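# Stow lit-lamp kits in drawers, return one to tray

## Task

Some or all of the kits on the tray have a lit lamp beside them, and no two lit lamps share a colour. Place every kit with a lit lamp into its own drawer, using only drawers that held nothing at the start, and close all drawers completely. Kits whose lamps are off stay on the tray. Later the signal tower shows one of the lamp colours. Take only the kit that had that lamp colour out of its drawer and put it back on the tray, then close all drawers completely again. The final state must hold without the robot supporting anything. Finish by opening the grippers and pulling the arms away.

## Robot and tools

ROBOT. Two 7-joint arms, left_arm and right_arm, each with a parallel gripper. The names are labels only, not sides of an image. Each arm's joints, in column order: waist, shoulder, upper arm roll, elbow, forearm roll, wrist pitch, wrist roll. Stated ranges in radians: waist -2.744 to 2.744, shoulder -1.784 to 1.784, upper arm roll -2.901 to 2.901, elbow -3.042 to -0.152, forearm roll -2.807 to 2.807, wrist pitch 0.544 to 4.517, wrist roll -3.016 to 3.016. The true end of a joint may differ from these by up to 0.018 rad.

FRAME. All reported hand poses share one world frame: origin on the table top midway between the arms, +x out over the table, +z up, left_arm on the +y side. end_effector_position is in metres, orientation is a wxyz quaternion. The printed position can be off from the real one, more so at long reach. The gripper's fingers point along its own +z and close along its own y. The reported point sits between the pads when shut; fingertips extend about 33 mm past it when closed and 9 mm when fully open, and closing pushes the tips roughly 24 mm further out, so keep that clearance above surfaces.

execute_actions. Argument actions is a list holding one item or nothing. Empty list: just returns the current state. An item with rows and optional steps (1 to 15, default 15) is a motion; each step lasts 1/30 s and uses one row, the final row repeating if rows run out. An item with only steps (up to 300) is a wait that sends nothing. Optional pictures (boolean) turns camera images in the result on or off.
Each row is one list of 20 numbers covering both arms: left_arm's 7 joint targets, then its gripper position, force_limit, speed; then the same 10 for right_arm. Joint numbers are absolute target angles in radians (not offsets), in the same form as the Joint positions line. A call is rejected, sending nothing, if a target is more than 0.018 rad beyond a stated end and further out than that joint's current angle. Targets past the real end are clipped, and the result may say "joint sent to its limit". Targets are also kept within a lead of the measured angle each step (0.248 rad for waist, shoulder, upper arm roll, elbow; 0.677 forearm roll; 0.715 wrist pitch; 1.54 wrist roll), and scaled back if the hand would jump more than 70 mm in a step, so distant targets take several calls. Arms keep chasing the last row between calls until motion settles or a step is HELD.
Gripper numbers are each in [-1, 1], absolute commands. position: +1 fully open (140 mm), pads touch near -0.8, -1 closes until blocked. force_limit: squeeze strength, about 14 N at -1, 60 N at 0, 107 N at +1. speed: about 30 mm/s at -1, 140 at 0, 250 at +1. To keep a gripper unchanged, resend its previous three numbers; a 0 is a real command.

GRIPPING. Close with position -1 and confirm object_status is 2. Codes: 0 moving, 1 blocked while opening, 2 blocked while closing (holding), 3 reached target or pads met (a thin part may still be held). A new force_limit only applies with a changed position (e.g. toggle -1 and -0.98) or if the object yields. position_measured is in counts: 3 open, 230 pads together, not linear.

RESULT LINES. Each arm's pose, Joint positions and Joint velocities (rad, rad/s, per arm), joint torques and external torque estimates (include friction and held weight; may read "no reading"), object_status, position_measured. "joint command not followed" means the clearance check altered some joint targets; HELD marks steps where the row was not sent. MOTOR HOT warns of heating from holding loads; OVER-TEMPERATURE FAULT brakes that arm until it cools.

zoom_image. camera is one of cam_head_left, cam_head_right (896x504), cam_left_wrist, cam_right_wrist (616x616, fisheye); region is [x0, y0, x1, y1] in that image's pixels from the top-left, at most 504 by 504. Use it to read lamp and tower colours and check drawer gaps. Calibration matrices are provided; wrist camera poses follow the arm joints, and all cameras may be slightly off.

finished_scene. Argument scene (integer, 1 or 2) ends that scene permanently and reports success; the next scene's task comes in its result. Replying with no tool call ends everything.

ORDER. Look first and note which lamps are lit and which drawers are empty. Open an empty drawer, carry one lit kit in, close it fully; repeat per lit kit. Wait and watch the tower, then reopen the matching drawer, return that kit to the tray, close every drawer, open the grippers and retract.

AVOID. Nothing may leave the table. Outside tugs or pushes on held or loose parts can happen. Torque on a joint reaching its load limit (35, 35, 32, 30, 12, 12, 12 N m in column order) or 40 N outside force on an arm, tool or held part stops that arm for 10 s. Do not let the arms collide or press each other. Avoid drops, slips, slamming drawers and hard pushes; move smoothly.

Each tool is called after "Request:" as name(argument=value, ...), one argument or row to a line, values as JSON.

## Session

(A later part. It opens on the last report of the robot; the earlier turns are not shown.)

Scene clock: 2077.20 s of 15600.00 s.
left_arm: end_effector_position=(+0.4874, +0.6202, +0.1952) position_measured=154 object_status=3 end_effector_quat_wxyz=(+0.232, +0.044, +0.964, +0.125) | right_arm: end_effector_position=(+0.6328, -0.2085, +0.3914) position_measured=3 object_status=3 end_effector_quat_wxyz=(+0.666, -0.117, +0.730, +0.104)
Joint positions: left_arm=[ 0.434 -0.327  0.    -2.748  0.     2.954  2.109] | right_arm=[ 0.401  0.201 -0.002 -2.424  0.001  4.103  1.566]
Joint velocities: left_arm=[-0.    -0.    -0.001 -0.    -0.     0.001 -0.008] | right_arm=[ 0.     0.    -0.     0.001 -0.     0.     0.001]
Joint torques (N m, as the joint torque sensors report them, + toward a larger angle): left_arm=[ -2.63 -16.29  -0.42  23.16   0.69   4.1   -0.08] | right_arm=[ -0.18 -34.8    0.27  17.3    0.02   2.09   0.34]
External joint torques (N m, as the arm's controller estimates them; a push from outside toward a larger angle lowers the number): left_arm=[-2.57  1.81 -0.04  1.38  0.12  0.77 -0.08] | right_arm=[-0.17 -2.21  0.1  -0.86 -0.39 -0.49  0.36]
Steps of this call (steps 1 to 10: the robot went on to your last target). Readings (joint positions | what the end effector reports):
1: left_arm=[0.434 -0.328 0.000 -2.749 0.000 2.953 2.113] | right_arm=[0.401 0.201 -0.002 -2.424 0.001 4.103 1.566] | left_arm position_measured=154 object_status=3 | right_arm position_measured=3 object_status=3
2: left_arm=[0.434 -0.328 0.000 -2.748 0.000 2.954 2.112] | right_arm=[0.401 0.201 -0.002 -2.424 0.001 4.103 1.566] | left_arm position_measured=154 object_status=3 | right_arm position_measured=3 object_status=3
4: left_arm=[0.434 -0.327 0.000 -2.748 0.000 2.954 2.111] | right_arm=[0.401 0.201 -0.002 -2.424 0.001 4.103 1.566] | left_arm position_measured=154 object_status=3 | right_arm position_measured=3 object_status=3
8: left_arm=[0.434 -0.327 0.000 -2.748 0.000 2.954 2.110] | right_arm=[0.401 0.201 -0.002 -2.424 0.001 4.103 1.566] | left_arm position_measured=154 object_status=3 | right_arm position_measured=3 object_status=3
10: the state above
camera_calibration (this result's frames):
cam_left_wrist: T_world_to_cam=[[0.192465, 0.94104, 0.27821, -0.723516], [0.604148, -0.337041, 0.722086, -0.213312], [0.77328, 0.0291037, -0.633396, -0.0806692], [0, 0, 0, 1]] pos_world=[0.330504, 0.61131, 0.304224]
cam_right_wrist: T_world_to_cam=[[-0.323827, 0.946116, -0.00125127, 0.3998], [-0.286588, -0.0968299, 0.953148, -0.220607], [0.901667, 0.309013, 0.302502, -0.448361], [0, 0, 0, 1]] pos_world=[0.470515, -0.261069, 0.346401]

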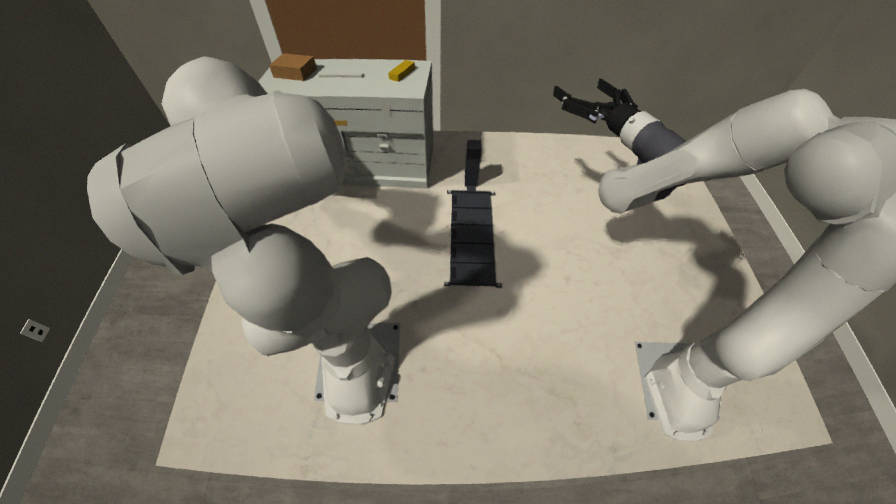

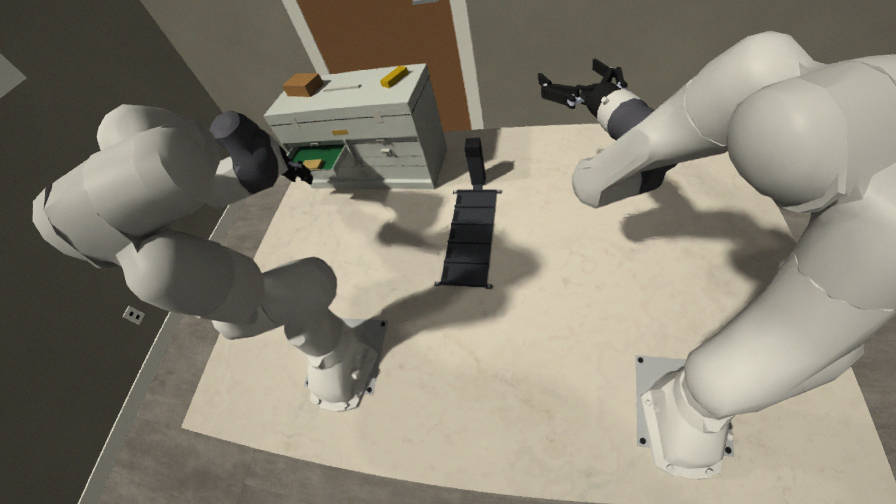

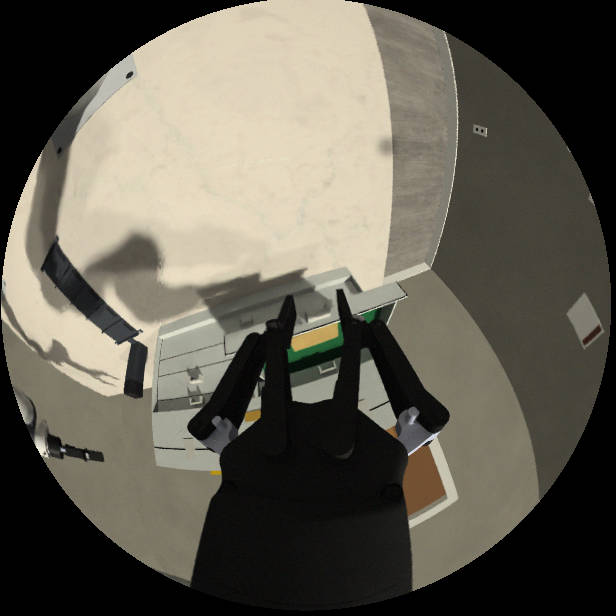

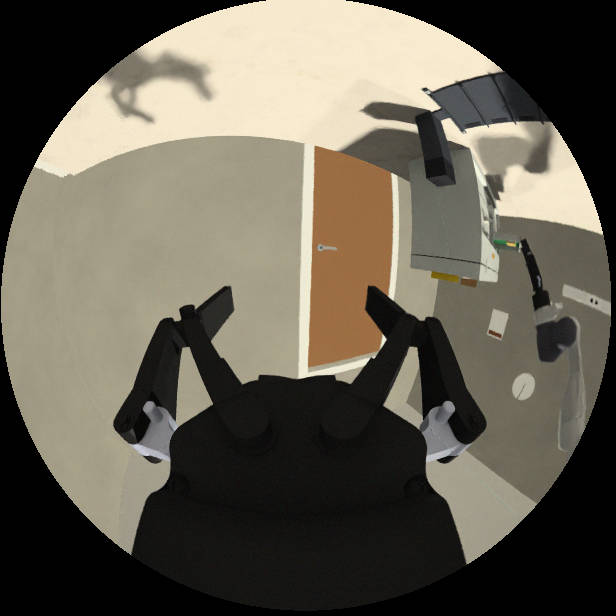

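Request:
execute_actions(
  actions=[
    {"rows":[[0.431,-0.325,0,-2.746,0,2.958,2.1,-1,0,0,0.4,0.2,0,-2.425,0,4.1,1.571,1,0,1]],"steps":15},
  ],
  pictures=false,
)

Request:
execute_actions(
  actions=[
    {"rows":[[0.428,-0.31,0,-2.732,0,2.956,2.09,-1,0,0,0.4,0.2,0,-2.425,0,4.1,1.571,1,0,1],[0.424,-0.297,0,-2.719,0,2.955,2.085,-1,0,0,0.4,0.2,0,-2.425,0,4.1,1.571,1,0,1],[0.42,-0.284,0,-2.706,0,2.955,2.08,-1,0,0,0.4,0.2,0,-2.425,0,4.1,1.571,1,0,1],[0.416,-0.271,0,-2.694,0,2.954,2.075,-1,0,0,0.4,0.2,0,-2.425,0,4.1,1.571,1,0,1],[0.412,-0.258,0,-2.681,0,2.954,2.07,-1,0,0,0.4,0.2,0,-2.425,0,4.1,1.571,1,0,1],[0.408,-0.245,0,-2.669,0,2.953,2.065,-1,0,0,0.4,0.2,0,-2.425,0,4.1,1.571,1,0,1],[0.404,-0.232,0,-2.656,0,2.952,2.06,-1,0,0,0.4,0.2,0,-2.425,0,4.1,1.571,1,0,1],[0.4,-0.219,0,-2.644,0,2.95,2.055,-1,0,0,0.4,0.2,0,-2.425,0,4.1,1.571,1,0,1],[0.396,-0.206,0,-2.63,0,2.948,2.05,-1,0,0,0.4,0.2,0,-2.425,0,4.1,1.571,1,0,1],[0.392,-0.193,0,-2.616,0,2.946,2.045,-1,0,0,0.4,0.2,0,-2.425,0,4.1,1.571,1,0,1],[0.389,-0.18,0,-2.601,0,2.944,2.04,-1,0,0,0.4,0.2,0,-2.425,0,4.1,1.571,1,0,1],[0.385,-0.167,0,-2.587,0,2.942,2.035,-1,0,0,0.4,0.2,0,-2.425,0,4.1,1.571,1,0,1],[0.382,-0.154,0,-2.573,0,2.94,2.03,-1,0,0,0.4,0.2,0,-2.425,0,4.1,1.571,1,0,1],[0.378,-0.14,0,-2.558,0,2.938,2.03,-1,0,0,0.4,0.2,0,-2.425,0,4.1,1.571,1,0,1],[0.375,-0.127,0,-2.544,0,2.937,2.03,-1,0,0,0.4,0.2,0,-2.425,0,4.1,1.571,1,0,1]],"steps":15},
  ],
  pictures=false,
)

Request:
execute_actions(
  actions=[
    {"rows":[[0.372,-0.114,0,-2.53,0,2.935,2.02,-1,0,0,0.4,0.2,0,-2.425,0,4.1,1.571,1,0,1],[0.368,-0.101,0,-2.515,0,2.933,2.02,-1,0,0,0.4,0.2,0,-2.425,0,4.1,1.571,1,0,1],[0.365,-0.09,0,-2.502,0,2.931,2.015,-1,0,0,0.4,0.2,0,-2.425,0,4.1,1.571,1,0,1],[0.362,-0.079,0,-2.489,0,2.929,2.015,-1,0,0,0.4,0.2,0,-2.425,0,4.1,1.571,1,0,1],[0.359,-0.068,0,-2.476,0,2.927,2.01,-1,0,0,0.4,0.2,0,-2.425,0,4.1,1.571,1,0,1],[0.356,-0.057,0,-2.462,0,2.925,2.01,-1,0,0,0.4,0.2,0,-2.425,0,4.1,1.571,1,0,1],[0.353,-0.047,0,-2.45,0,2.923,2.01,-1,0,0,0.4,0.2,0,-2.425,0,4.1,1.571,1,0,1],[0.351,-0.038,0,-2.439,0,2.922,2.01,-1,0,0,0.4,0.2,0,-2.425,0,4.1,1.571,1,0,1],[0.349,-0.03,0,-2.43,0,2.921,2.01,-1,0,0,0.4,0.2,0,-2.425,0,4.1,1.571,1,0,1],[0.347,-0.023,0,-2.421,0,2.92,2.01,-1,0,0,0.4,0.2,0,-2.425,0,4.1,1.571,1,0,1],[0.345,-0.017,0,-2.414,0,2.92,2.01,-1,0,0,0.4,0.2,0,-2.425,0,4.1,1.571,1,0,1],[0.344,-0.012,0,-2.408,0,2.92,2.01,-1,0,0,0.4,0.2,0,-2.425,0,4.1,1.571,1,0,1],[0.343,-0.008,0,-2.403,0,2.92,2.01,-1,0,0,0.4,0.2,0,-2.425,0,4.1,1.571,1,0,1]],"steps":15},
  ],
  pictures=false,
)

Request:
execute_actions(
  actions=[
    {"rows":[[0.342,-0.003,0,-2.397,0,2.919,2.01,-1,0,0,0.4,0.2,0,-2.425,0,4.1,1.571,1,0,1],[0.342,-0.003,0,-2.397,0,2.919,2.01,-1,0,0,0.4,0.2,0,-2.425,0,4.1,1.571,1,0,1],[0.341,0.003,0,-2.39,0,2.918,2.01,-1,0,0,0.4,0.2,0,-2.425,0,4.1,1.571,1,0,1],[0.341,0.003,0,-2.39,0,2.918,2.01,-1,0,0,0.4,0.2,0,-2.425,0,4.1,1.571,1,0,1],[0.34,0.009,0,-2.383,0,2.917,2.01,-1,0,0,0.4,0.2,0,-2.425,0,4.1,1.571,1,0,1],[0.34,0.009,0,-2.383,0,2.917,2.01,-1,0,0,0.4,0.2,0,-2.425,0,4.1,1.571,1,0,1],[0.339,0.013,0,-2.378,0,2.917,2.01,-1,0,0,0.4,0.2,0,-2.425,0,4.1,1.571,1,0,1]],"steps":15},
  ],
)

Scene clock: 2130.13 s of 15600.00 s.
left_arm: end_effector_position=(+0.4877, +0.6205, +0.1957) position_measured=192 object_status=2 end_effector_quat_wxyz=(+0.233, +0.042, +0.964, +0.125) | right_arm: end_effector_position=(+0.6328, -0.2085, +0.3914) position_measured=3 object_status=3 end_effector_quat_wxyz=(+0.666, -0.117, +0.730, +0.104)
Joint positions: left_arm=[ 0.434 -0.327  0.    -2.747  0.     2.955  2.107] | right_arm=[ 0.401  0.201 -0.002 -2.424  0.001  4.103  1.566]
Joint velocities: left_arm=[-0.    -0.002  0.    -0.001 -0.    -0.     0.002] | right_arm=[-0.001 -0.002  0.    -0.001 -0.001  0.    -0.001]
Joint torques (N m, as the joint torque sensors report them, + toward a larger angle): left_arm=[ -2.02 -16.59  -0.37  22.07   0.68   3.95  -0.21] | right_arm=[ -0.37 -34.54   0.11  17.26   0.01   2.11   0.33]
External joint torques (N m, as the arm's controller estimates them; a push from outside toward a larger angle lowers the number): left_arm=[-2.02  1.53 -0.05  0.33  0.11  0.62 -0.21] | right_arm=[-0.38 -1.82 -0.07 -0.92 -0.39 -0.49  0.36]
Steps of this call (steps 1 to 15: the robot went on to your last target; steps 16 to 90: nothing new was sent; then 49.43 s passed at rest; steps 91 to 105: all 15 steps of this action). Readings (joint positions | what the end effector reports):
91: left_arm=[0.434 -0.327 0.000 -2.747 0.000 2.954 2.107] | right_arm=[0.401 0.201 -0.002 -2.424 0.001 4.103 1.566] | left_arm position_measured=154 object_status=0 | right_arm position_measured=3 object_status=3
92: left_arm=[0.434 -0.327 0.000 -2.747 0.000 2.954 2.107] | right_arm=[0.401 0.201 -0.002 -2.424 0.001 4.103 1.566] | left_arm position_measured=161 object_status=0 | right_arm position_measured=3 object_status=3
94: left_arm=[0.434 -0.327 0.000 -2.747 0.000 2.954 2.107] | right_arm=[0.401 0.201 -0.002 -2.424 0.001 4.103 1.566] | left_arm position_measured=176 object_status=0 | right_arm position_measured=3 object_status=3
98: left_arm=[0.434 -0.327 0.000 -2.747 0.000 2.955 2.107] | right_arm=[0.401 0.201 -0.002 -2.424 0.001 4.103 1.566] | left_arm position_measured=192 object_status=0 | right_arm position_measured=3 object_status=3
105: the state above

Scene clock: 2130.63 s of 15600.00 s.
left_arm: end_effector_position=(+0.5489, +0.6178, +0.1949) position_measured=192 object_status=2 end_effector_quat_wxyz=(+0.236, +0.045, +0.964, +0.113) | right_arm: end_effector_position=(+0.6328, -0.2085, +0.3914) position_measured=3 object_status=3 end_effector_quat_wxyz=(+0.666, -0.117, +0.730, +0.104)
Joint positions: left_arm=[ 0.384 -0.158  0.    -2.575  0.     2.947  2.064] | right_arm=[ 0.401  0.201 -0.002 -2.424  0.001  4.103  1.566]
Joint velocities: left_arm=[-0.109  0.38  -0.001  0.406 -0.001 -0.023 -0.089] | right_arm=[ 0.001  0.    -0.001  0.    -0.    -0.001  0.   ]
Joint torques (N m, as the joint torque sensors report them, + toward a larger angle): left_arm=[ -0.67 -23.33   0.17  20.88   0.77   2.58  -0.28] | right_arm=[ -0.16 -34.64  -0.1   17.55   0.05   2.06   0.34]
External joint torques (N m, as the arm's controller estimates them; a push from outside toward a larger angle lowers the number): left_arm=[-1.5   2.91  0.18  1.15  0.22 -0.39 -0.28] | right_arm=[-0.21 -2.03 -0.32 -0.59 -0.35 -0.53  0.37]
Steps of this call (steps 1 to 15: all 15 steps of this action). Readings (joint positions | what the end effector reports):
1: left_arm=[0.433 -0.324 0.000 -2.744 0.000 2.955 2.106] | right_arm=[0.401 0.201 -0.002 -2.424 0.001 4.103 1.566] | left_arm position_measured=192 object_status=2 | right_arm position_measured=3 object_status=3
2: left_arm=[0.431 -0.317 0.000 -2.738 0.000 2.954 2.104] | right_arm=[0.401 0.201 -0.002 -2.424 0.001 4.103 1.566] | left_arm position_measured=192 object_status=2 | right_arm position_measured=3 object_status=3
4: left_arm=[0.425 -0.297 0.000 -2.719 0.000 2.954 2.100] | right_arm=[0.401 0.201 -0.002 -2.424 0.001 4.103 1.566] | left_arm position_measured=192 object_status=2 | right_arm position_measured=3 object_status=3
8: left_arm=[0.410 -0.249 0.000 -2.671 0.000 2.954 2.089] | right_arm=[0.401 0.201 -0.002 -2.424 0.001 4.103 1.566] | left_arm position_measured=192 object_status=2 | right_arm position_measured=3 object_status=3
15: the state above

Scene clock: 2131.13 s of 15600.00 s.
left_arm: end_effector_position=(+0.6051, +0.6148, +0.1941) position_measured=192 object_status=2 end_effector_quat_wxyz=(+0.241, +0.046, +0.964, +0.104) | right_arm: end_effector_position=(+0.6328, -0.2085, +0.3914) position_measured=3 object_status=3 end_effector_quat_wxyz=(+0.666, -0.117, +0.730, +0.104)
Joint positions: left_arm=[ 0.346 -0.015  0.    -2.411  0.     2.927  2.027] | right_arm=[ 0.401  0.201 -0.002 -2.424  0.001  4.103  1.566]
Joint velocities: left_arm=[-0.017  0.067 -0.002  0.081 -0.    -0.016 -0.03 ] | right_arm=[ 0.    -0.002  0.     0.001  0.     0.     0.001]
Joint torques (N m, as the joint torque sensors report them, + toward a larger angle): left_arm=[ -1.11 -28.01   0.27  22.84   0.7    2.75  -0.35] | right_arm=[ -0.29 -34.82   0.09  17.51  -0.01   2.1    0.36]
External joint torques (N m, as the arm's controller estimates them; a push from outside toward a larger angle lowers the number): left_arm=[-1.44  2.05 -0.06  1.19  0.18 -0.57 -0.34] | right_arm=[-0.29 -1.99 -0.08 -0.74 -0.41 -0.51  0.39]
Steps of this call (steps 1 to 15: all 15 steps of this action). Readings (joint positions | what the end effector reports):
1: left_arm=[0.381 -0.145 0.000 -2.561 0.000 2.946 2.060] | right_arm=[0.401 0.201 -0.002 -2.424 0.001 4.103 1.566] | left_arm position_measured=192 object_status=2 | right_arm position_measured=3 object_status=3
2: left_arm=[0.377 -0.132 0.000 -2.547 0.000 2.944 2.057] | right_arm=[0.401 0.201 -0.002 -2.424 0.001 4.103 1.566] | left_arm position_measured=192 object_status=2 | right_arm position_measured=3 object_status=3
4: left_arm=[0.370 -0.107 0.000 -2.519 0.000 2.941 2.050] | right_arm=[0.401 0.201 -0.002 -2.424 0.001 4.103 1.566] | left_arm position_measured=192 object_status=2 | right_arm position_measured=3 object_status=3
8: left_arm=[0.358 -0.062 0.000 -2.467 0.000 2.934 2.039] | right_arm=[0.401 0.201 -0.002 -2.424 0.001 4.103 1.566] | left_arm position_measured=192 object_status=2 | right_arm position_measured=3 object_status=3
15: the state above

Scene clock: 2131.63 s of 15600.00 s.
left_arm: end_effector_position=(+0.6111, +0.6146, +0.1939) position_measured=192 object_status=2 end_effector_quat_wxyz=(+0.238, +0.045, +0.965, +0.101) | right_arm: end_effector_position=(+0.6328, -0.2085, +0.3914) position_measured=3 object_status=3 end_effector_quat_wxyz=(+0.666, -0.117, +0.730, +0.104)
Joint positions: left_arm=[ 0.342  0.001  0.    -2.385  0.     2.909  2.021] | right_arm=[ 0.401  0.201 -0.002 -2.424  0.001  4.103  1.566]
Joint velocities: left_arm=[-0.     0.001 -0.     0.004 -0.001 -0.01  -0.003] | right_arm=[-0.    -0.001  0.     0.    -0.     0.002 -0.001]
Joint torques (N m, as the joint torque sensors report them, + toward a larger angle): left_arm=[ -3.15 -22.08   0.34  25.68   0.79   4.79  -0.4 ] | right_arm=[ -0.23 -34.5   -0.11  17.47   0.03   2.09   0.32]
External joint torques (N m, as the arm's controller estimates them; a push from outside toward a larger angle lowers the number): left_arm=[-3.14  7.71  0.35  3.74  0.21  1.51 -0.4 ] | right_arm=[-0.26 -1.78 -0.32 -0.71 -0.37 -0.52  0.34]
Steps of this call (steps 1 to 15: all 15 steps of this action). Readings (joint positions | what the end effector reports):
1: left_arm=[0.345 -0.013 0.000 -2.407 0.000 2.926 2.026] | right_arm=[0.401 0.201 -0.002 -2.424 0.001 4.103 1.566] | left_arm position_measured=192 object_status=2 | right_arm position_measured=3 object_status=3
2: left_arm=[0.344 -0.010 0.000 -2.404 0.000 2.925 2.025] | right_arm=[0.401 0.201 -0.002 -2.424 0.001 4.103 1.566] | left_arm position_measured=192 object_status=2 | right_arm position_measured=3 object_status=3
4: left_arm=[0.343 -0.005 0.000 -2.398 0.000 2.923 2.024] | right_arm=[0.401 0.201 -0.002 -2.424 0.001 4.103 1.566] | left_arm position_measured=192 object_status=2 | right_arm position_measured=3 object_status=3
8: left_arm=[0.342 0.001 0.000 -2.388 0.000 2.915 2.022] | right_arm=[0.401 0.201 -0.002 -2.424 0.001 4.103 1.566] | left_arm position_measured=192 object_status=2 | right_arm position_measured=3 object_status=3
15: the state above
camera_calibration (this result's frames):
cam_left_wrist: T_world_to_cam=[[0.204838, 0.949641, 0.237114, -0.746611], [0.593625, -0.313143, 0.741317, -0.300908], [0.778236, -0.011093, -0.627874, -0.156463], [0, 0, 0, 1]] pos_world=[0.453326, 0.61305, 0.301861]
cam_right_wrist: T_world_to_cam=[[-0.323827, 0.946116, -0.00125128, 0.3998], [-0.286588, -0.0968298, 0.953148, -0.220607], [0.901667, 0.309014, 0.302501, -0.448361], [0, 0, 0, 1]] pos_world=[0.470515, -0.261069, 0.346401]

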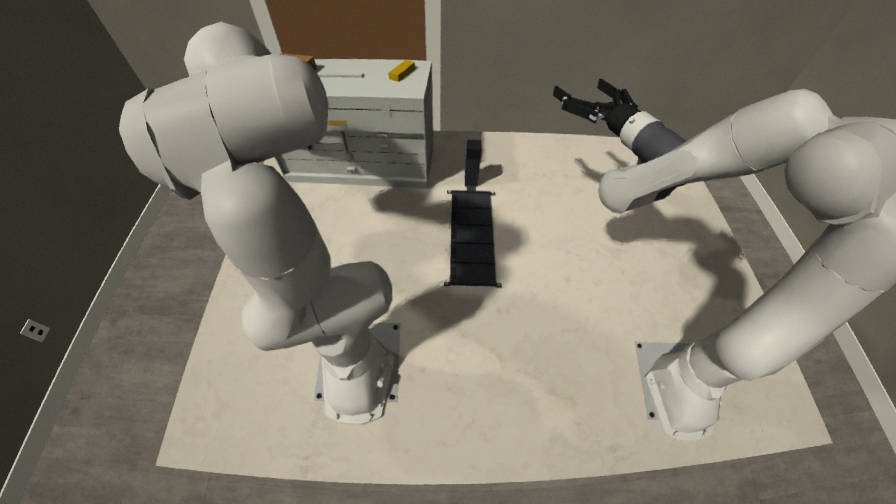

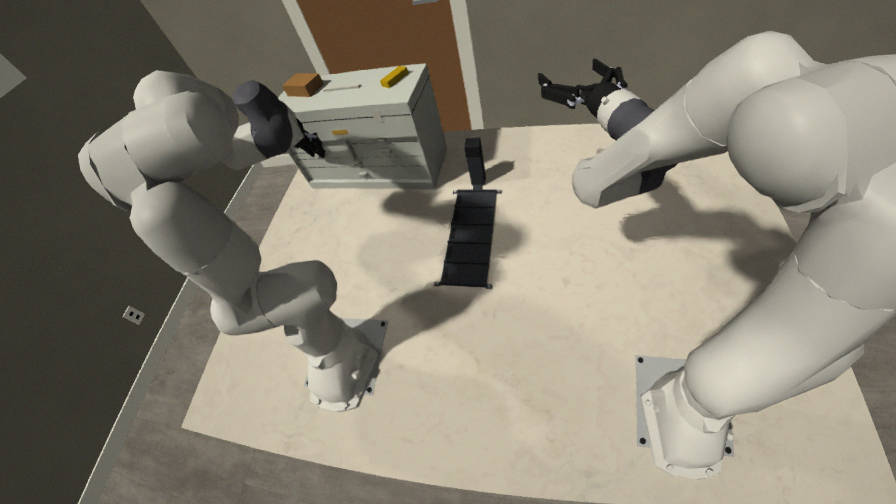

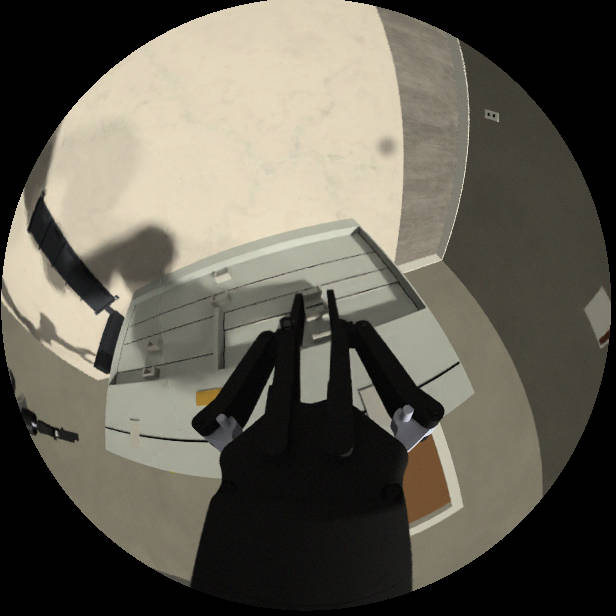

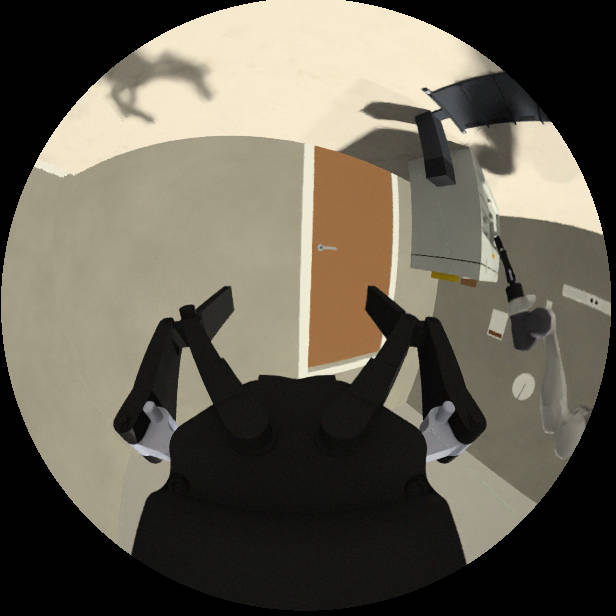

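Closed. Release and back off.

Request:
execute_actions(
  actions=[
    {"rows":[[0.342,0.002,0,-2.387,0,2.912,2.02,-0.2,0,0,0.4,0.2,0,-2.425,0,4.1,1.571,1,0,1]],"steps":12},
  ],
  pictures=false,
)

Request:
execute_actions(
  actions=[
    {"rows":[[0.35,-0.035,0,-2.435,0,2.925,2.02,-0.2,0,0,0.4,0.2,0,-2.425,0,4.1,1.571,1,0,1],[0.35,-0.035,0,-2.435,0,2.925,2.02,-0.2,0,0,0.4,0.2,0,-2.425,0,4.1,1.571,1,0,1],[0.36,-0.07,0,-2.477,0,2.93,2.03,-0.2,0,0,0.4,0.2,0,-2.425,0,4.1,1.571,1,0,1],[0.36,-0.07,0,-2.477,0,2.93,2.03,-0.2,0,0,0.4,0.2,0,-2.425,0,4.1,1.571,1,0,1],[0.369,-0.101,0,-2.515,0,2.938,2.035,-0.2,0,0,0.4,0.2,0,-2.425,0,4.1,1.571,1,0,1],[0.385,-0.16,0,-2.58,0,2.945,2.035,-0.2,0,0,0.4,0.2,0,-2.425,0,4.1,1.571,1,0,1],[0.401,-0.219,0,-2.644,0,2.953,2.035,-0.2,0,0,0.4,0.2,0,-2.425,0,4.1,1.571,1,0,1]],"steps":15},
  ],
  pictures=false,
)

Request:
execute_actions(
  actions=[
    {"steps":150},
  ],
)

Scene clock: 2142.90 s of 15600.00 s.
left_arm: end_effector_position=(+0.6105, +0.6145, +0.1936) position_measured=154 object_status=0 end_effector_quat_wxyz=(+0.237, +0.045, +0.965, +0.101) | right_arm: end_effector_position=(+0.6328, -0.2085, +0.3914) position_measured=3 object_status=3 end_effector_quat_wxyz=(+0.666, -0.117, +0.730, +0.104)
Joint positions: left_arm=[ 0.342  0.     0.    -2.386  0.     2.908  2.02 ] | right_arm=[ 0.401  0.201 -0.002 -2.424  0.001  4.103  1.566]
Joint velocities: left_arm=[-0.001  0.001 -0.    -0.001  0.     0.     0.001] | right_arm=[ 0.    -0.     0.001  0.     0.     0.001  0.   ]
Joint torques (N m, as the joint torque sensors report them, + toward a larger angle): left_arm=[ -0.39 -28.6    0.23  20.52   0.72   4.16   0.08] | right_arm=[ -0.31 -34.67  -0.31  17.58  -0.01   2.08   0.38]
External joint torques (N m, as the arm's controller estimates them; a push from outside toward a larger angle lowers the number): left_arm=[-0.32  1.24  0.29 -1.51  0.13  0.87  0.08] | right_arm=[-0.32 -1.94 -0.5  -0.63 -0.41 -0.52  0.4 ]
Steps of this call (steps 1 to 15: the robot went on to your last target; steps 16 to 270: nothing new was sent; then 1.87 s passed at rest; steps 271 to 282: all 12 steps of this action). Readings (joint positions | what the end effector reports):
271: left_arm=[0.342 0.001 0.000 -2.385 0.000 2.907 2.020] | right_arm=[0.401 0.201 -0.002 -2.424 0.001 4.103 1.566] | left_arm position_measured=192 object_status=0 | right_arm position_measured=3 object_status=3
272: left_arm=[0.342 0.000 0.000 -2.386 0.000 2.907 2.020] | right_arm=[0.401 0.201 -0.002 -2.424 0.001 4.103 1.566] | left_arm position_measured=190 object_status=0 | right_arm position_measured=3 object_status=3
274: left_arm=[0.342 0.000 0.000 -2.386 0.000 2.907 2.020] | right_arm=[0.401 0.201 -0.002 -2.424 0.001 4.103 1.566] | left_arm position_measured=170 object_status=0 | right_arm position_measured=3 object_status=3
278: left_arm=[0.342 0.000 0.000 -2.386 0.000 2.908 2.020] | right_arm=[0.401 0.201 -0.002 -2.424 0.001 4.103 1.566] | left_arm position_measured=154 object_status=0 | right_arm position_measured=3 object_status=3
282: the state above

Scene clock: 2143.40 s of 15600.00 s.
left_arm: end_effector_position=(+0.5249, +0.6163, +0.1915) position_measured=154 object_status=3 end_effector_quat_wxyz=(+0.233, +0.020, +0.966, +0.108) | right_arm: end_effector_position=(+0.6328, -0.2085, +0.3914) position_measured=3 object_status=3 end_effector_quat_wxyz=(+0.666, -0.117, +0.730, +0.104)
Joint positions: left_arm=[ 0.398 -0.215  0.001 -2.64   0.     2.944  2.026] | right_arm=[ 0.401  0.201 -0.002 -2.424  0.001  4.103  1.566]
Joint velocities: left_arm=[-0.    -0.023 -0.002 -0.04   0.001  0.026  0.008] | right_arm=[-0.     0.002  0.001 -0.     0.     0.     0.001]
Joint torques (N m, as the joint torque sensors report them, + toward a larger angle): left_arm=[  0.83 -23.3   -0.07  20.33   0.72   4.09   0.46] | right_arm=[ -0.5  -34.56   0.02  17.6    0.06   2.1    0.35]
External joint torques (N m, as the arm's controller estimates them; a push from outside toward a larger angle lowers the number): left_arm=[ 0.93 -1.63  0.27 -1.62  0.14  0.76  0.46] | right_arm=[-0.6  -2.02 -0.25 -0.53 -0.33 -0.48  0.38]
Steps of this call (steps 1 to 15: all 15 steps of this action). Readings (joint positions | what the end effector reports):
1: left_arm=[0.343 -0.007 0.000 -2.397 0.000 2.911 2.020] | right_arm=[0.401 0.201 -0.002 -2.424 0.001 4.103 1.566] | left_arm position_measured=154 object_status=0 | right_arm position_measured=3 object_status=3
2: left_arm=[0.344 -0.016 0.000 -2.410 0.000 2.912 2.020] | right_arm=[0.401 0.201 -0.002 -2.424 0.001 4.103 1.566] | left_arm position_measured=154 object_status=3 | right_arm position_measured=3 object_status=3
4: left_arm=[0.350 -0.044 -0.000 -2.446 0.000 2.916 2.020] | right_arm=[0.401 0.201 -0.002 -2.424 0.001 4.103 1.566] | left_arm position_measured=154 object_status=3 | right_arm position_measured=3 object_status=3
8: left_arm=[0.381 -0.159 -0.001 -2.580 0.000 2.931 2.023] | right_arm=[0.401 0.201 -0.002 -2.424 0.001 4.103 1.566] | left_arm position_measured=154 object_status=3 | right_arm position_measured=3 object_status=3
15: the state above

Scene clock: 2148.40 s of 15600.00 s.
left_arm: end_effector_position=(+0.5248, +0.6163, +0.1919) position_measured=154 object_status=3 end_effector_quat_wxyz=(+0.235, +0.021, +0.966, +0.109) | right_arm: end_effector_position=(+0.6328, -0.2085, +0.3914) position_measured=3 object_status=3 end_effector_quat_wxyz=(+0.666, -0.117, +0.730, +0.104)
Joint positions: left_arm=[ 0.398 -0.217  0.001 -2.643  0.     2.949  2.028] | right_arm=[ 0.401  0.201 -0.002 -2.424  0.001  4.103  1.566]
Joint velocities: left_arm=[ 0.001  0.001 -0.001  0.     0.    -0.     0.001] | right_arm=[ 0.001  0.001 -0.     0.001 -0.001 -0.    -0.001]
Joint torques (N m, as the joint torque sensors report them, + toward a larger angle): left_arm=[  1.01 -23.36  -0.48  20.36   0.67   4.01   0.54] | right_arm=[ -0.6  -34.18   0.52  17.34   0.07   2.12   0.39]
External joint torques (N m, as the arm's controller estimates them; a push from outside toward a larger angle lowers the number): left_arm=[ 1.06 -1.61 -0.22 -1.22  0.11  0.72  0.54] | right_arm=[-0.61 -1.57  0.33 -0.8  -0.33 -0.47  0.41]
Steps of this call (steps 1 to 15: the robot went on to your last target; steps 16 to 90: nothing new was sent; then 2.00 s passed at rest). Readings (joint positions | what the end effector reports):
1: left_arm=[0.398 -0.216 0.001 -2.641 0.000 2.945 2.026] | right_arm=[0.401 0.201 -0.002 -2.424 0.001 4.103 1.566] | left_arm position_measured=154 object_status=3 | right_arm position_measured=3 object_status=3
2: left_arm=[0.398 -0.216 0.001 -2.641 0.000 2.946 2.026] | right_arm=[0.401 0.201 -0.002 -2.424 0.001 4.103 1.566] | left_arm position_measured=154 object_status=3 | right_arm position_measured=3 object_status=3
4: left_arm=[0.398 -0.217 0.001 -2.642 0.000 2.947 2.027] | right_arm=[0.401 0.201 -0.002 -2.424 0.001 4.103 1.566] | left_arm position_measured=154 object_status=3 | right_arm position_measured=3 object_status=3
8: left_arm=[0.398 -0.217 0.001 -2.642 0.000 2.948 2.027] | right_arm=[0.401 0.201 -0.002 -2.424 0.001 4.103 1.566] | left_arm position_measured=154 object_status=3 | right_arm position_measured=3 object_status=3
90: the state above
All arms were judged still, so your last target was given up. Only a new action makes them travel on or press farther. Fingers that are still opening or closing keep moving.
camera_calibration (this result's frames):
cam_left_wrist: T_world_to_cam=[[0.157359, 0.957833, 0.240405, -0.710862], [0.60915, -0.285753, 0.739785, -0.272412], [0.777287, 0.0300308, -0.628429, -0.115282], [0, 0, 0, 1]] pos_world=[0.367408, 0.606507, 0.299975]
cam_right_wrist: T_world_to_cam=[[-0.323827, 0.946116, -0.00125149, 0.3998], [-0.286588, -0.0968296, 0.953148, -0.220606], [0.901667, 0.309014, 0.302501, -0.448361], [0, 0, 0, 1]] pos_world=[0.470515, -0.261069, 0.346401]

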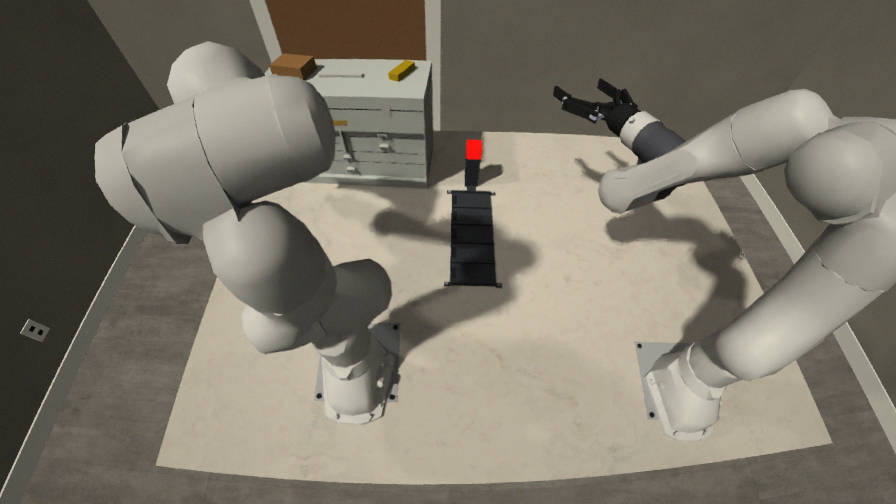

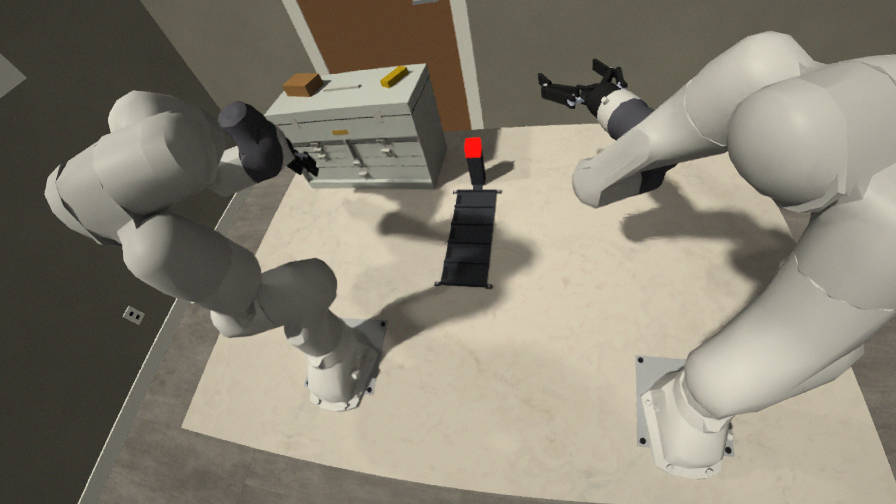

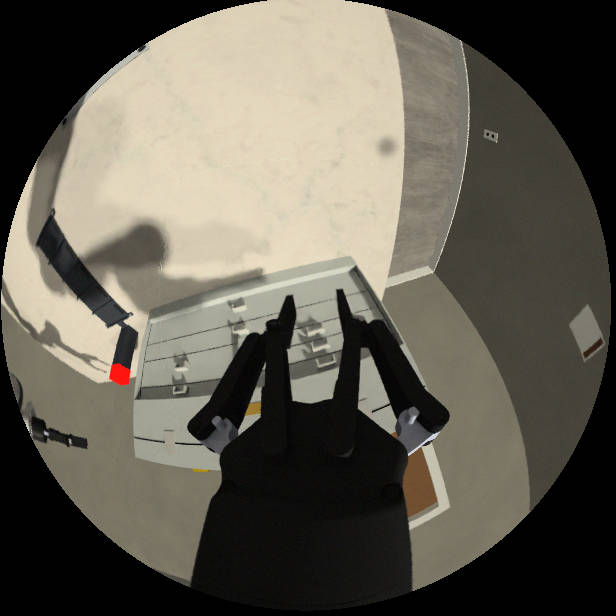

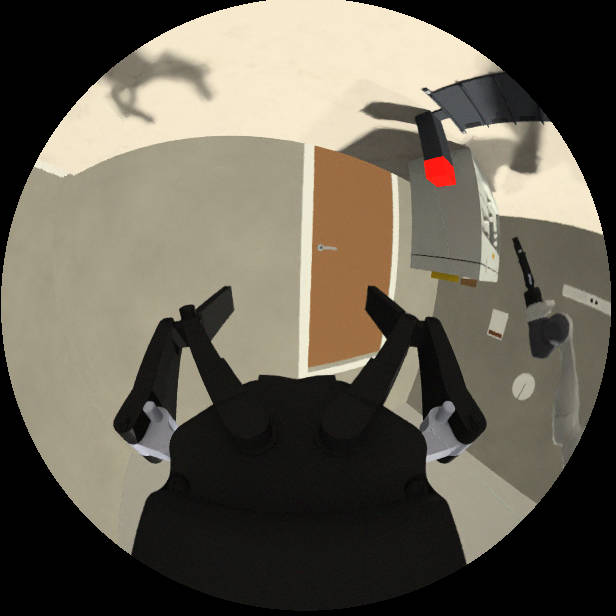

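Request:
execute_actions(
  actions=[
    {"rows":[[0.3,-0.4,0,-2.73,0,2.86,1.8,-0.2,0,0,0.4,0.2,0,-2.425,0,4.1,1.571,1,0,1],[0.2,-0.4,0,-2.73,0,2.86,1.7,-0.2,0,0,0.4,0.2,0,-2.425,0,4.1,1.571,1,0,1],[0.1,-0.4,0,-2.73,0,2.86,1.6,-0.2,0,0,0.4,0.2,0,-2.425,0,4.1,1.571,1,0,1],[-0.053,-0.4,0,-2.73,0,2.86,1.565,-0.2,0,0,0.4,0.2,0,-2.425,0,4.1,1.571,1,0,1]],"steps":15},
  ],
  pictures=false,
)

Request:
execute_actions(
  actions=[
    {"steps":20},
  ],
  pictures=false,
)

Request:
execute_actions(
  actions=[
    {"rows":[[-0.053,-0.318,0,-2.65,0,2.856,1.565,-0.2,0,0,0.4,0.2,0,-2.425,0,4.1,1.571,1,0,1]],"steps":15},
  ],
)

Scene clock: 2174.90 s of 15600.00 s.
left_arm: end_effector_position=(+0.5393, +0.3720, +0.2251) position_measured=154 object_status=3 end_effector_quat_wxyz=(+0.269, +0.087, +0.959, +0.016) | right_arm: end_effector_position=(+0.6328, -0.2085, +0.3914) position_measured=3 object_status=3 end_effector_quat_wxyz=(+0.666, -0.117, +0.730, +0.104)
Joint positions: left_arm=[-0.045 -0.397 -0.005 -2.727 -0.     2.875  1.717] | right_arm=[ 0.401  0.201 -0.002 -2.424  0.001  4.103  1.566]
Joint velocities: left_arm=[-0.091 -0.02   0.004 -0.024  0.    -0.061 -0.478] | right_arm=[ 0.     0.001  0.     0.     0.001 -0.001  0.001]
Joint torques (N m, as the joint torque sensors report them, + toward a larger angle): left_arm=[ -1.04 -17.4    2.32  22.03   0.87   2.91  -0.4 ] | right_arm=[ -0.37 -34.46   0.33  17.48   0.04   2.06   0.33]
External joint torques (N m, as the arm's controller estimates them; a push from outside toward a larger angle lowers the number): left_arm=[-2.5  -1.11  0.91 -0.68  0.48 -0.43 -0.4 ] | right_arm=[-0.51 -1.83  0.03 -0.68 -0.35 -0.53  0.36]
Steps of this call (steps 1 to 90: nothing new was sent; then 23.00 s passed at rest; steps 91 to 105: all 15 steps of this action). Readings (joint positions | what the end effector reports):
91: left_arm=[0.379 -0.250 0.008 -2.667 -0.000 2.934 2.007] | right_arm=[0.401 0.201 -0.002 -2.424 0.001 4.103 1.566] | left_arm position_measured=154 object_status=3 | right_arm position_measured=3 object_status=3
92: left_arm=[0.348 -0.288 0.010 -2.687 -0.001 2.924 1.988] | right_arm=[0.401 0.201 -0.002 -2.424 0.001 4.103 1.566] | left_arm position_measured=154 object_status=3 | right_arm position_measured=3 object_status=3
94: left_arm=[0.273 -0.327 0.009 -2.696 -0.001 2.916 1.949] | right_arm=[0.401 0.201 -0.002 -2.424 0.001 4.103 1.566] | left_arm position_measured=154 object_status=3 | right_arm position_measured=3 object_status=3
98: left_arm=[0.114 -0.366 0.005 -2.710 -0.001 2.901 1.874] | right_arm=[0.401 0.201 -0.002 -2.424 0.001 4.103 1.566] | left_arm position_measured=154 object_status=3 | right_arm position_measured=3 object_status=3
105: the state above

Scene clock: 2175.57 s of 15600.00 s.
left_arm: end_effector_position=(+0.5362, +0.3706, +0.2222) position_measured=154 object_status=3 end_effector_quat_wxyz=(+0.264, +0.027, +0.964, -0.002) | right_arm: end_effector_position=(+0.6328, -0.2085, +0.3914) position_measured=3 object_status=3 end_effector_quat_wxyz=(+0.666, -0.117, +0.730, +0.104)
Joint positions: left_arm=[-0.05  -0.398 -0.003 -2.729 -0.     2.864  1.588] | right_arm=[ 0.401  0.201 -0.002 -2.424  0.001  4.103  1.566]
Joint velocities: left_arm=[ 0.    -0.001  0.001  0.001  0.001 -0.002 -0.053] | right_arm=[-0.     0.001  0.     0.001  0.    -0.001  0.   ]
Joint torques (N m, as the joint torque sensors report them, + toward a larger angle): left_arm=[ -1.77 -17.41   1.5   21.63   0.78   2.76  -0.24] | right_arm=[ -0.36 -34.58   0.24  17.49  -0.02   2.04   0.36]
External joint torques (N m, as the arm's controller estimates them; a push from outside toward a larger angle lowers the number): left_arm=[-1.8  -0.88  1.81 -1.08  0.19 -0.56 -0.22] | right_arm=[-0.38 -1.91  0.04 -0.69 -0.42 -0.56  0.38]
Steps of this call (steps 1 to 20: the robot went on to your last target). Readings (joint positions | what the end effector reports):
1: left_arm=[-0.047 -0.397 -0.005 -2.727 -0.000 2.873 1.702] | right_arm=[0.401 0.201 -0.002 -2.424 0.001 4.103 1.566] | left_arm position_measured=154 object_status=3 | right_arm position_measured=3 object_status=3
2: left_arm=[-0.049 -0.397 -0.004 -2.728 -0.000 2.871 1.688] | right_arm=[0.401 0.201 -0.002 -2.424 0.001 4.103 1.566] | left_arm position_measured=154 object_status=3 | right_arm position_measured=3 object_status=3
4: left_arm=[-0.050 -0.398 -0.004 -2.728 -0.000 2.869 1.665] | right_arm=[0.401 0.201 -0.002 -2.424 0.001 4.103 1.566] | left_arm position_measured=154 object_status=3 | right_arm position_measured=3 object_status=3
8: left_arm=[-0.050 -0.398 -0.003 -2.728 -0.000 2.866 1.632] | right_arm=[0.401 0.201 -0.002 -2.424 0.001 4.103 1.566] | left_arm position_measured=154 object_status=3 | right_arm position_measured=3 object_status=3
20: the state above

Scene clock: 2176.07 s of 15600.00 s.
left_arm: end_effector_position=(+0.5601, +0.3696, +0.2233) position_measured=154 object_status=3 end_effector_quat_wxyz=(+0.261, +0.020, +0.965, -0.004) | right_arm: end_effector_position=(+0.6328, -0.2085, +0.3914) position_measured=3 object_status=3 end_effector_quat_wxyz=(+0.666, -0.117, +0.730, +0.104)
Joint positions: left_arm=[-0.05  -0.32  -0.002 -2.652 -0.     2.86   1.575] | right_arm=[ 0.401  0.201 -0.002 -2.424  0.001  4.103  1.566]
Joint velocities: left_arm=[ 0.    -0.    -0.003  0.002 -0.001 -0.002 -0.011] | right_arm=[-0.001  0.    -0.    -0.     0.002 -0.001 -0.001]
Joint torques (N m, as the joint torque sensors report them, + toward a larger angle): left_arm=[ -2.07 -17.6    1.41  23.18   0.93   2.75  -0.31] | right_arm=[ -0.32 -34.99   0.17  17.73   0.05   2.08   0.34]
External joint torques (N m, as the arm's controller estimates them; a push from outside toward a larger angle lowers the number): left_arm=[-1.98  1.63  1.78  0.53  0.33 -0.56 -0.29] | right_arm=[-0.38 -2.29 -0.06 -0.43 -0.34 -0.52  0.37]
Steps of this call (steps 1 to 15: all 15 steps of this action). Readings (joint positions | what the end effector reports):
1: left_arm=[-0.050 -0.381 -0.002 -2.711 -0.000 2.862 1.586] | right_arm=[0.401 0.201 -0.002 -2.424 0.001 4.103 1.566] | left_arm position_measured=154 object_status=3 | right_arm position_measured=3 object_status=3
2: left_arm=[-0.050 -0.360 -0.002 -2.689 -0.000 2.862 1.585] | right_arm=[0.401 0.201 -0.002 -2.424 0.001 4.103 1.566] | left_arm position_measured=154 object_status=3 | right_arm position_measured=3 object_status=3
4: left_arm=[-0.050 -0.335 -0.002 -2.666 -0.000 2.862 1.582] | right_arm=[0.401 0.201 -0.002 -2.424 0.001 4.103 1.566] | left_arm position_measured=154 object_status=3 | right_arm position_measured=3 object_status=3
8: left_arm=[-0.050 -0.322 -0.002 -2.654 -0.000 2.861 1.578] | right_arm=[0.401 0.201 -0.002 -2.424 0.001 4.103 1.566] | left_arm position_measured=154 object_status=3 | right_arm position_measured=3 object_status=3
15: the state above
camera_calibration (this result's frames):
cam_left_wrist: T_world_to_cam=[[0.20622, 0.977899, 0.0344422, -0.476449], [0.559539, -0.146726, 0.815713, -0.428252], [0.802739, -0.148945, -0.57743, -0.0750078], [0, 0, 0, 1]] pos_world=[0.398089, 0.391912, 0.322429]
cam_right_wrist: T_world_to_cam=[[-0.323827, 0.946116, -0.00125104, 0.3998], [-0.286588, -0.0968299, 0.953148, -0.220607], [0.901667, 0.309013, 0.302501, -0.448361], [0, 0, 0, 1]] pos_world=[0.470515, -0.261069, 0.346401]

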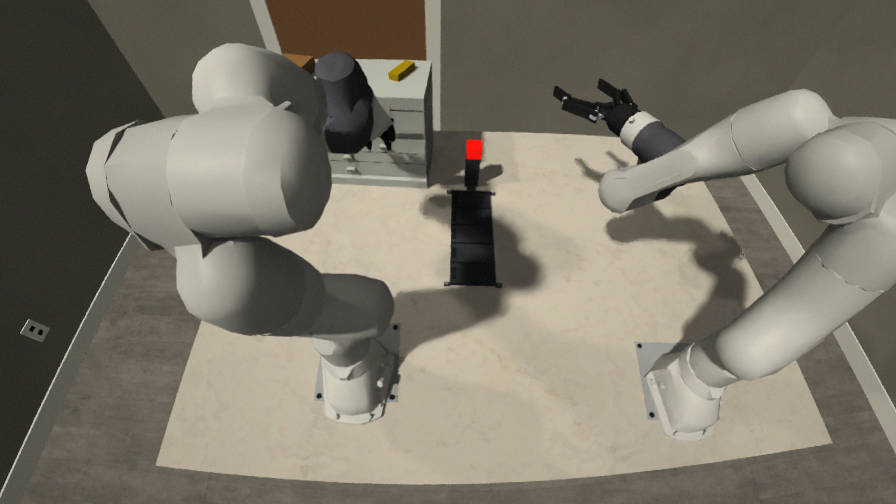

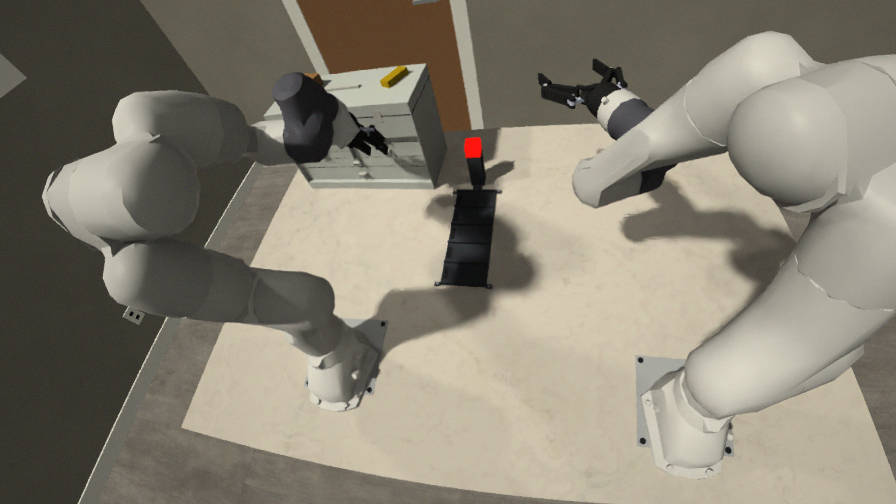

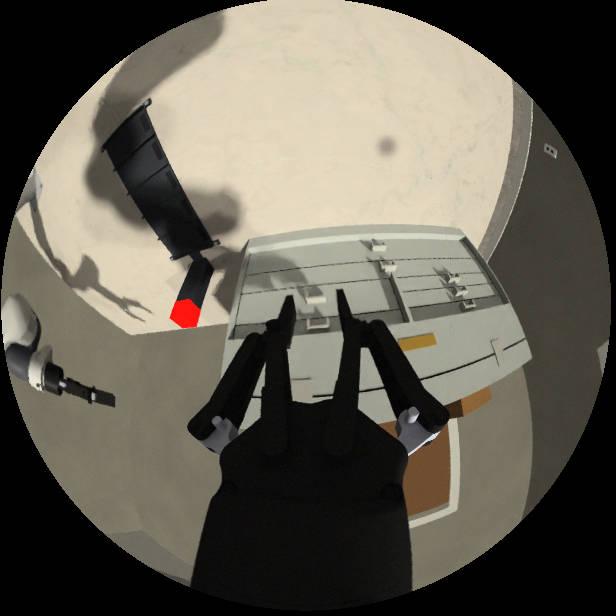

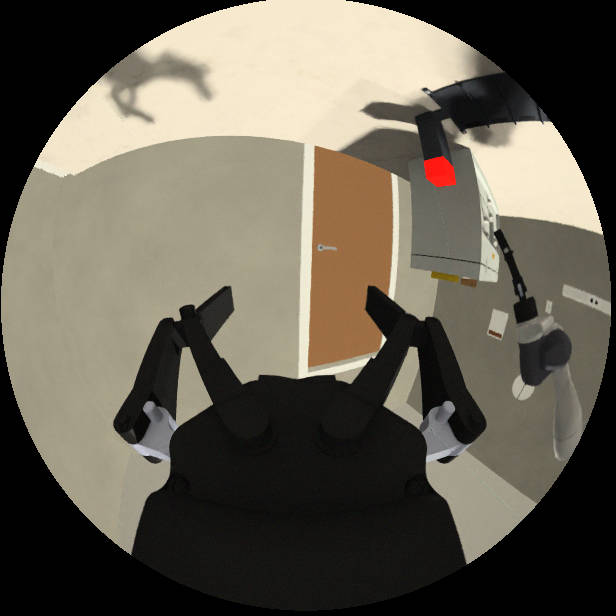

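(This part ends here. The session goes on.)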